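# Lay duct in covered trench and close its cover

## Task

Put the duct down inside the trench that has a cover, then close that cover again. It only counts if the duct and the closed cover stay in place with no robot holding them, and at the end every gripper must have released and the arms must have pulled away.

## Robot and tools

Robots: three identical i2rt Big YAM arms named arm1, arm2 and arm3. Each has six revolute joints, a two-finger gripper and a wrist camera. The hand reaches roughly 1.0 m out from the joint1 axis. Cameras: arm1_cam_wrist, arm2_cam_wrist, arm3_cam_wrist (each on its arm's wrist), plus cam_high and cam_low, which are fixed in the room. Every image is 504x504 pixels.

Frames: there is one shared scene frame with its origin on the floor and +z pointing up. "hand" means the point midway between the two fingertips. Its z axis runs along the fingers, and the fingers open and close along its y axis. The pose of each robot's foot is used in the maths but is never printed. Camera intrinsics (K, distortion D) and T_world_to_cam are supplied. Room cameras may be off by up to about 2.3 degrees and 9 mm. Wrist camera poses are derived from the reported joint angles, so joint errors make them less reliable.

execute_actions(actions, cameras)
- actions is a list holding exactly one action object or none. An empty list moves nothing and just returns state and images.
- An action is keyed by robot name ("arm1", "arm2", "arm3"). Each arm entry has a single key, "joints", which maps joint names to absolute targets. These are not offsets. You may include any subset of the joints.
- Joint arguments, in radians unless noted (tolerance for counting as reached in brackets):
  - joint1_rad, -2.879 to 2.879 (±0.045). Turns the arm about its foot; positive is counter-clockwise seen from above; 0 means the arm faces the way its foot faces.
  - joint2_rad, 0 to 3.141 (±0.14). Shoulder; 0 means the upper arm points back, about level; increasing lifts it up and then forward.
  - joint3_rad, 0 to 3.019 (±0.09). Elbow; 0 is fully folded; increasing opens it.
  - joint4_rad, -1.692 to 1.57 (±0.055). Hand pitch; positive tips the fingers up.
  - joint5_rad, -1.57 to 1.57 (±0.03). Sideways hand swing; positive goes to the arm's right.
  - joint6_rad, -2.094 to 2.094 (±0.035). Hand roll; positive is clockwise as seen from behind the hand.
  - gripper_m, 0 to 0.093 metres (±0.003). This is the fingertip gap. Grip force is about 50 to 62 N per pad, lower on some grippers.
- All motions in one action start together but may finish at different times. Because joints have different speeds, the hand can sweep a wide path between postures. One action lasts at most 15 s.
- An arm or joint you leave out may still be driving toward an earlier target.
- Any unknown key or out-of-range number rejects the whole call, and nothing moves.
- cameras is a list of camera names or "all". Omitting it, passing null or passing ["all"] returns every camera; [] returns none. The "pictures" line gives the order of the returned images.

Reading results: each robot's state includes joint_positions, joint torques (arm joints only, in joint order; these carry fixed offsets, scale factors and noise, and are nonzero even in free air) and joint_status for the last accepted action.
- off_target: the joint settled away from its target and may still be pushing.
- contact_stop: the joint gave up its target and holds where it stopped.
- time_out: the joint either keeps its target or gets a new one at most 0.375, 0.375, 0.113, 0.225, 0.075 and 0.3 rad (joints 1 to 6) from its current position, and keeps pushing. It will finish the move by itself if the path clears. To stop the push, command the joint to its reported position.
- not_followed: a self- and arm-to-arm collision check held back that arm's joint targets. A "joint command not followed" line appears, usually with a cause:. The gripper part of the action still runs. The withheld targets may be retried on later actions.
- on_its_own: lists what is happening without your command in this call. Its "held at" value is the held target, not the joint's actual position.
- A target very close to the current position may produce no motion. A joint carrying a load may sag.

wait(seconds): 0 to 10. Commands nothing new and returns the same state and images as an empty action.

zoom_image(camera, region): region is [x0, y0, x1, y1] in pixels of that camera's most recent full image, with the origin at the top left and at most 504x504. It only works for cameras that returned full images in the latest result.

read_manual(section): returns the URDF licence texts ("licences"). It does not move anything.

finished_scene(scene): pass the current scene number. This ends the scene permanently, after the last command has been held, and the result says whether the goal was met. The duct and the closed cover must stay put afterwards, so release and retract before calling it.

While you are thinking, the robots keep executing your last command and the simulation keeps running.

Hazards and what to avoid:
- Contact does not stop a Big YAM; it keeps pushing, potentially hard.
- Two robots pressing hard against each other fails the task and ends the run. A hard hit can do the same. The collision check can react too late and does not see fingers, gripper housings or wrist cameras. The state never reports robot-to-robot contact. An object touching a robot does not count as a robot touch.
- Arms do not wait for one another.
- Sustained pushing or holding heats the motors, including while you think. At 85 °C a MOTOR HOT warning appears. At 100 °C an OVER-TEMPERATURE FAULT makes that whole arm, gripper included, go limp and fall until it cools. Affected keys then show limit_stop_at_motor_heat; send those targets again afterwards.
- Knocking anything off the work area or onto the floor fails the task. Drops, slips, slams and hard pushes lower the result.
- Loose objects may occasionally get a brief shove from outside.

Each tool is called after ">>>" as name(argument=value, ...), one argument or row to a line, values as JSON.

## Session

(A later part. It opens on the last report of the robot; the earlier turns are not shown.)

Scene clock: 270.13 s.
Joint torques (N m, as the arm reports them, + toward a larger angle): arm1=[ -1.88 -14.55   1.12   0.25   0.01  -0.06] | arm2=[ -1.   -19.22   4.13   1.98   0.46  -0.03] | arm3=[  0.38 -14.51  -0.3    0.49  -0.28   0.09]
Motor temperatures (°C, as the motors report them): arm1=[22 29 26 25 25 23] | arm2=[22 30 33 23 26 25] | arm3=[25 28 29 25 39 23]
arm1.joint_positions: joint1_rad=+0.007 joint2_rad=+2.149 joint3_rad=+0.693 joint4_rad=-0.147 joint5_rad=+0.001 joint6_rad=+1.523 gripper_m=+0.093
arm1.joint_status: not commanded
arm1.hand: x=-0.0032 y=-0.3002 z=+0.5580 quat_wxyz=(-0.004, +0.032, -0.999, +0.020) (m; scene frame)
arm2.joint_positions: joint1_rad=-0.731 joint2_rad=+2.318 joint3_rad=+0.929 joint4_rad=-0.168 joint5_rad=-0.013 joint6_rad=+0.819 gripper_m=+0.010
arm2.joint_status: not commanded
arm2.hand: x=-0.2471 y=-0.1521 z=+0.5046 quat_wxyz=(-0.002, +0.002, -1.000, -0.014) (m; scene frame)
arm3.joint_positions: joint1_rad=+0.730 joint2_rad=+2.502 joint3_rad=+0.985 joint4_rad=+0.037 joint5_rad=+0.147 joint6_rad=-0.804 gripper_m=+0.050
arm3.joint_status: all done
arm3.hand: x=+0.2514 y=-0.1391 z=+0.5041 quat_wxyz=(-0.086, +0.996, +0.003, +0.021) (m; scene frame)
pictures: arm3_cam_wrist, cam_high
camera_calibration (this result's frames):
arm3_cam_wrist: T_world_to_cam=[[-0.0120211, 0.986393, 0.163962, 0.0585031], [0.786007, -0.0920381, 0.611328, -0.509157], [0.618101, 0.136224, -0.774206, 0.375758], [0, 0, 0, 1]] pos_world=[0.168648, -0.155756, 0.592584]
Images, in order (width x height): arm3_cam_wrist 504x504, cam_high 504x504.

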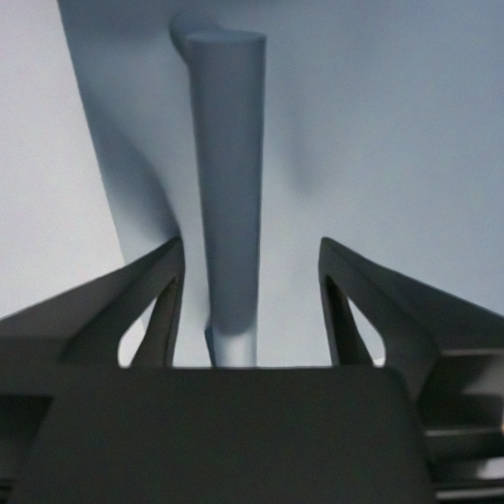

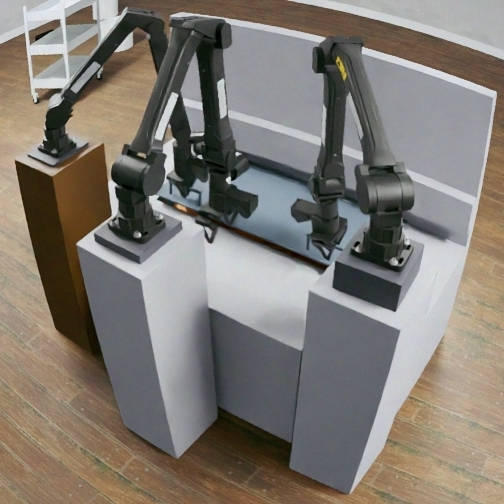

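Freed. Lower with arm2.

>>> execute_actions(
  actions=[
    {"arm2":{"joints":{"joint2_rad":2.28}},"arm3":{"joints":{"gripper_m":0.09}}},
  ],
  cameras=[],
)

>>> execute_actions(
  actions=[
    {"arm2":{"joints":{"joint2_rad":2.33}}},
  ],
  cameras=[],
)

>>> execute_actions(
  actions=[
    {"arm2":{"joints":{"joint2_rad":2.41}},"arm3":{"joints":{"joint2_rad":2.214,"joint3_rad":0.886,"joint4_rad":-0.243,"joint5_rad":0}}},
  ],
  cameras=["cam_low"],
)

Scene clock: 279.43 s.
Joint torques (N m, as the arm reports them, + toward a larger angle): arm1=[ -1.75 -14.75   1.12   0.31   0.03  -0.06] | arm2=[ -0.44 -17.29   3.54   0.82   0.4   -0.03] | arm3=[ -0.3  -13.77   0.84   0.39  -0.14   0.1 ]
Motor temperatures (°C, as the motors report them): arm1=[22 29 26 25 25 23] | arm2=[22 31 33 23 26 25] | arm3=[25 28 28 25 33 23]
arm1.joint_positions: joint1_rad=+0.007 joint2_rad=+2.149 joint3_rad=+0.693 joint4_rad=-0.147 joint5_rad=+0.001 joint6_rad=+1.523 gripper_m=+0.093
arm1.joint_status: not commanded
arm1.hand: x=-0.0032 y=-0.3002 z=+0.5580 quat_wxyz=(-0.004, +0.032, -0.999, +0.020) (m; scene frame)
arm2.joint_positions: joint1_rad=-0.734 joint2_rad=+2.350 joint3_rad=+0.936 joint4_rad=-0.148 joint5_rad=-0.009 joint6_rad=+0.818 gripper_m=+0.010
arm2.joint_status: all done
arm2.hand: x=-0.2483 y=-0.1557 z=+0.4928 quat_wxyz=(-0.001, +0.001, -1.000, -0.011) (m; scene frame)
arm3.joint_positions: joint1_rad=+0.731 joint2_rad=+2.502 joint3_rad=+0.972 joint4_rad=+0.039 joint5_rad=+0.143 joint6_rad=-0.803 gripper_m=+0.090
arm3.joint_status: all done
arm3.hand: x=+0.2562 y=-0.1452 z=+0.5035 quat_wxyz=(-0.081, +0.996, +0.003, +0.024) (m; scene frame)
pictures: none
No camera images: the call's "cameras" was empty. Leave "cameras" out to get every camera's image.

Scene clock: 280.13 s.
Joint torques (N m, as the arm reports them, + toward a larger angle): arm1=[ -1.94 -14.56   1.13   0.29   0.02  -0.05] | arm2=[ -0.35 -17.56   2.     0.27   0.05  -0.03] | arm3=[ -0.24 -14.1    0.73   0.42  -0.14   0.1 ]
Motor temperatures (°C, as the motors report them): arm1=[22 29 26 25 25 23] | arm2=[22 31 33 23 26 25] | arm3=[25 28 28 25 33 23]
arm1.joint_positions: joint1_rad=+0.007 joint2_rad=+2.149 joint3_rad=+0.693 joint4_rad=-0.147 joint5_rad=+0.001 joint6_rad=+1.523 gripper_m=+0.093
arm1.joint_status: not commanded
arm1.hand: x=-0.0032 y=-0.3002 z=+0.5580 quat_wxyz=(-0.004, +0.032, -0.999, +0.020) (m; scene frame)
arm2.joint_positions: joint1_rad=-0.736 joint2_rad=+2.394 joint3_rad=+0.954 joint4_rad=-0.134 joint5_rad=-0.003 joint6_rad=+0.816 gripper_m=+0.010
arm2.joint_status: all done
arm2.hand: x=-0.2492 y=-0.1593 z=+0.4773 quat_wxyz=(+0.000, +0.001, -1.000, -0.004) (m; scene frame)
arm3.joint_positions: joint1_rad=+0.731 joint2_rad=+2.502 joint3_rad=+0.972 joint4_rad=+0.039 joint5_rad=+0.143 joint6_rad=-0.803 gripper_m=+0.090
arm3.joint_status: not commanded
arm3.hand: x=+0.2562 y=-0.1452 z=+0.5035 quat_wxyz=(-0.081, +0.996, +0.003, +0.024) (m; scene frame)
pictures: none
No camera images: the call's "cameras" was empty. Leave "cameras" out to get every camera's image.

Scene clock: 281.30 s.
Joint torques (N m, as the arm reports them, + toward a larger angle): arm1=[ -2.06 -14.67   1.12   0.22   0.    -0.06] | arm2=[ -0.2  -13.91   0.8   -0.11  -0.05   0.02] | arm3=[ -0.28 -14.11   2.77  -0.33  -0.23   0.09]
Motor temperatures (°C, as the motors report them): arm1=[22 29 26 25 25 23] | arm2=[22 31 32 23 26 25] | arm3=[25 28 28 25 33 23]
arm1.joint_positions: joint1_rad=+0.007 joint2_rad=+2.149 joint3_rad=+0.693 joint4_rad=-0.147 joint5_rad=+0.001 joint6_rad=+1.523 gripper_m=+0.093
arm1.joint_status: not commanded
arm1.hand: x=-0.0032 y=-0.3002 z=+0.5580 quat_wxyz=(-0.004, +0.032, -0.999, +0.020) (m; scene frame)
arm2.joint_positions: joint1_rad=-0.737 joint2_rad=+2.422 joint3_rad=+0.966 joint4_rad=-0.131 joint5_rad=+0.000 joint6_rad=+0.815 gripper_m=+0.010
arm2.joint_status: all done
arm2.hand: x=-0.2505 y=-0.1621 z=+0.4676 quat_wxyz=(+0.003, +0.001, -1.000, +0.001) (m; scene frame)
arm3.joint_positions: joint1_rad=+0.731 joint2_rad=+2.204 joint3_rad=+0.886 joint4_rad=-0.231 joint5_rad=+0.003 joint6_rad=-0.803 gripper_m=+0.090
arm3.joint_status: all done
arm3.hand: x=+0.2385 y=-0.1623 z=+0.6062 quat_wxyz=(-0.012, +1.000, +0.006, -0.006) (m; scene frame)
pictures: cam_low
Images, in order (width x height): cam_low 504x504.

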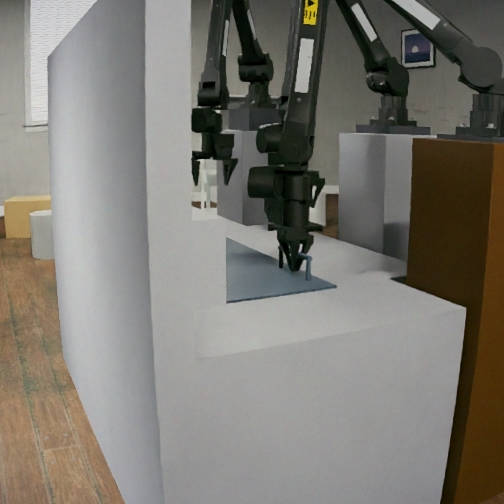

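>>> execute_actions(
  actions=[
    {"arm2":{"joints":{"gripper_m":0.09}},"arm3":{"joints":{"joint1_rad":0.3,"joint2_rad":1.5,"joint4_rad":-0.9}},"arm1":{"joints":{"joint2_rad":1.4,"joint4_rad":-0.9}}},
  ],
  cameras=["arm2_cam_wrist"],
)

>>> execute_actions(
  actions=[
    {"arm2":{"joints":{"joint2_rad":1.7,"joint3_rad":0.8,"joint4_rad":-0.7}}},
  ],
  cameras=["cam_low","cam_high"],
)

Scene clock: 288.90 s.
Joint torques (N m, as the arm reports them, + toward a larger angle): arm1=[-1.59 -9.36  6.75 -0.42  0.01 -0.09] | arm2=[ -0.25 -14.27   1.14   0.09  -0.06   0.01] | arm3=[ -0.19 -11.02   8.99  -0.22  -0.14   0.09]
Motor temperatures (°C, as the motors report them): arm1=[22 29 26 25 25 23] | arm2=[22 30 32 23 26 25] | arm3=[25 28 28 25 31 23]
arm1.joint_positions: joint1_rad=+0.007 joint2_rad=+1.395 joint3_rad=+0.693 joint4_rad=-0.889 joint5_rad=+0.001 joint6_rad=+1.523 gripper_m=+0.093
arm1.joint_status: all done
arm1.hand: x=-0.0047 y=-0.3108 z=+0.7956 quat_wxyz=(-0.004, +0.032, -0.999, +0.014) (m; scene frame)
arm2.joint_positions: joint1_rad=-0.737 joint2_rad=+2.422 joint3_rad=+0.966 joint4_rad=-0.131 joint5_rad=+0.000 joint6_rad=+0.815 gripper_m=+0.090
arm2.joint_status: all done
arm2.hand: x=-0.2507 y=-0.1622 z=+0.4676 quat_wxyz=(+0.004, +0.001, -1.000, +0.001) (m; scene frame)
arm3.joint_positions: joint1_rad=+0.291 joint2_rad=+1.505 joint3_rad=+0.881 joint4_rad=-0.887 joint5_rad=+0.000 joint6_rad=-0.802 gripper_m=+0.090
arm3.joint_status: all done
arm3.hand: x=+0.3910 y=-0.0831 z=+0.8708 quat_wxyz=(-0.028, +0.977, -0.213, -0.015) (m; scene frame)
pictures: arm2_cam_wrist
camera_calibration (this result's frames):
arm2_cam_wrist: T_world_to_cam=[[0.00673843, -0.99997, -0.00386932, -0.160665], [-0.804744, -0.00771967, 0.593572, -0.477692], [-0.593584, -0.000885932, -0.804771, 0.348235], [0, 0, 0, 1]] pos_world=[-0.17663, -0.164039, 0.563172]
Images, in order (width x height): arm2_cam_wrist 504x504.

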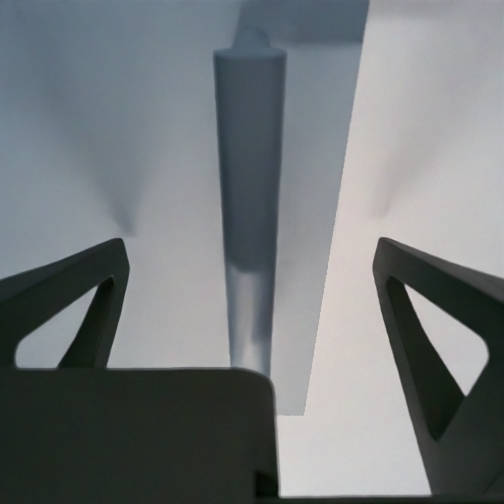

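Scene clock: 290.27 s.
Joint torques (N m, as the arm reports them, + toward a larger angle): arm1=[-2.1  -9.38  6.73 -0.36  0.01 -0.07] | arm2=[ -0.01 -10.09   4.73   0.05   0.08  -0.05] | arm3=[ -0.25 -11.14   8.78  -0.19  -0.14   0.09]
Motor temperatures (°C, as the motors report them): arm1=[22 29 26 25 25 23] | arm2=[22 30 32 23 25 25] | arm3=[25 28 28 25 31 23]
arm1.joint_positions: joint1_rad=+0.007 joint2_rad=+1.395 joint3_rad=+0.693 joint4_rad=-0.889 joint5_rad=+0.001 joint6_rad=+1.523 gripper_m=+0.093
arm1.joint_status: not commanded
arm1.hand: x=-0.0047 y=-0.3108 z=+0.7956 quat_wxyz=(-0.004, +0.032, -0.999, +0.014) (m; scene frame)
arm2.joint_positions: joint1_rad=-0.736 joint2_rad=+1.703 joint3_rad=+0.796 joint4_rad=-0.691 joint5_rad=-0.002 joint6_rad=+0.821 gripper_m=+0.090
arm2.joint_status: all done
arm2.hand: x=-0.2683 y=-0.1812 z=+0.7138 quat_wxyz=(+0.008, -0.001, -1.000, +0.005) (m; scene frame)
arm3.joint_positions: joint1_rad=+0.291 joint2_rad=+1.505 joint3_rad=+0.881 joint4_rad=-0.887 joint5_rad=+0.000 joint6_rad=-0.802 gripper_m=+0.090
arm3.joint_status: not commanded
arm3.hand: x=+0.3910 y=-0.0831 z=+0.8708 quat_wxyz=(-0.028, +0.977, -0.213, -0.015) (m; scene frame)
pictures: cam_high, cam_low
Images, in order (width x height): cam_high 504x504, cam_low 504x504.

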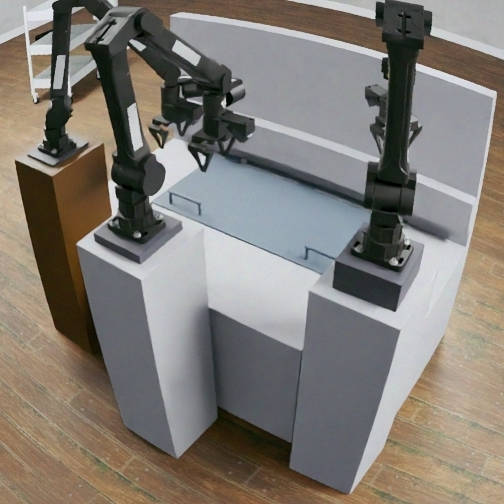

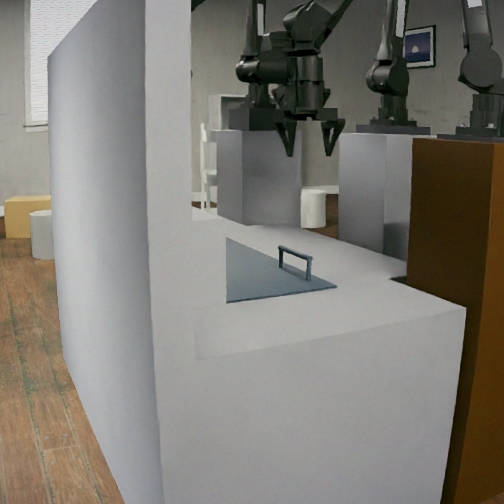

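>>> finished_scene(
  scene=1,
)

The scene is finished: the task was done.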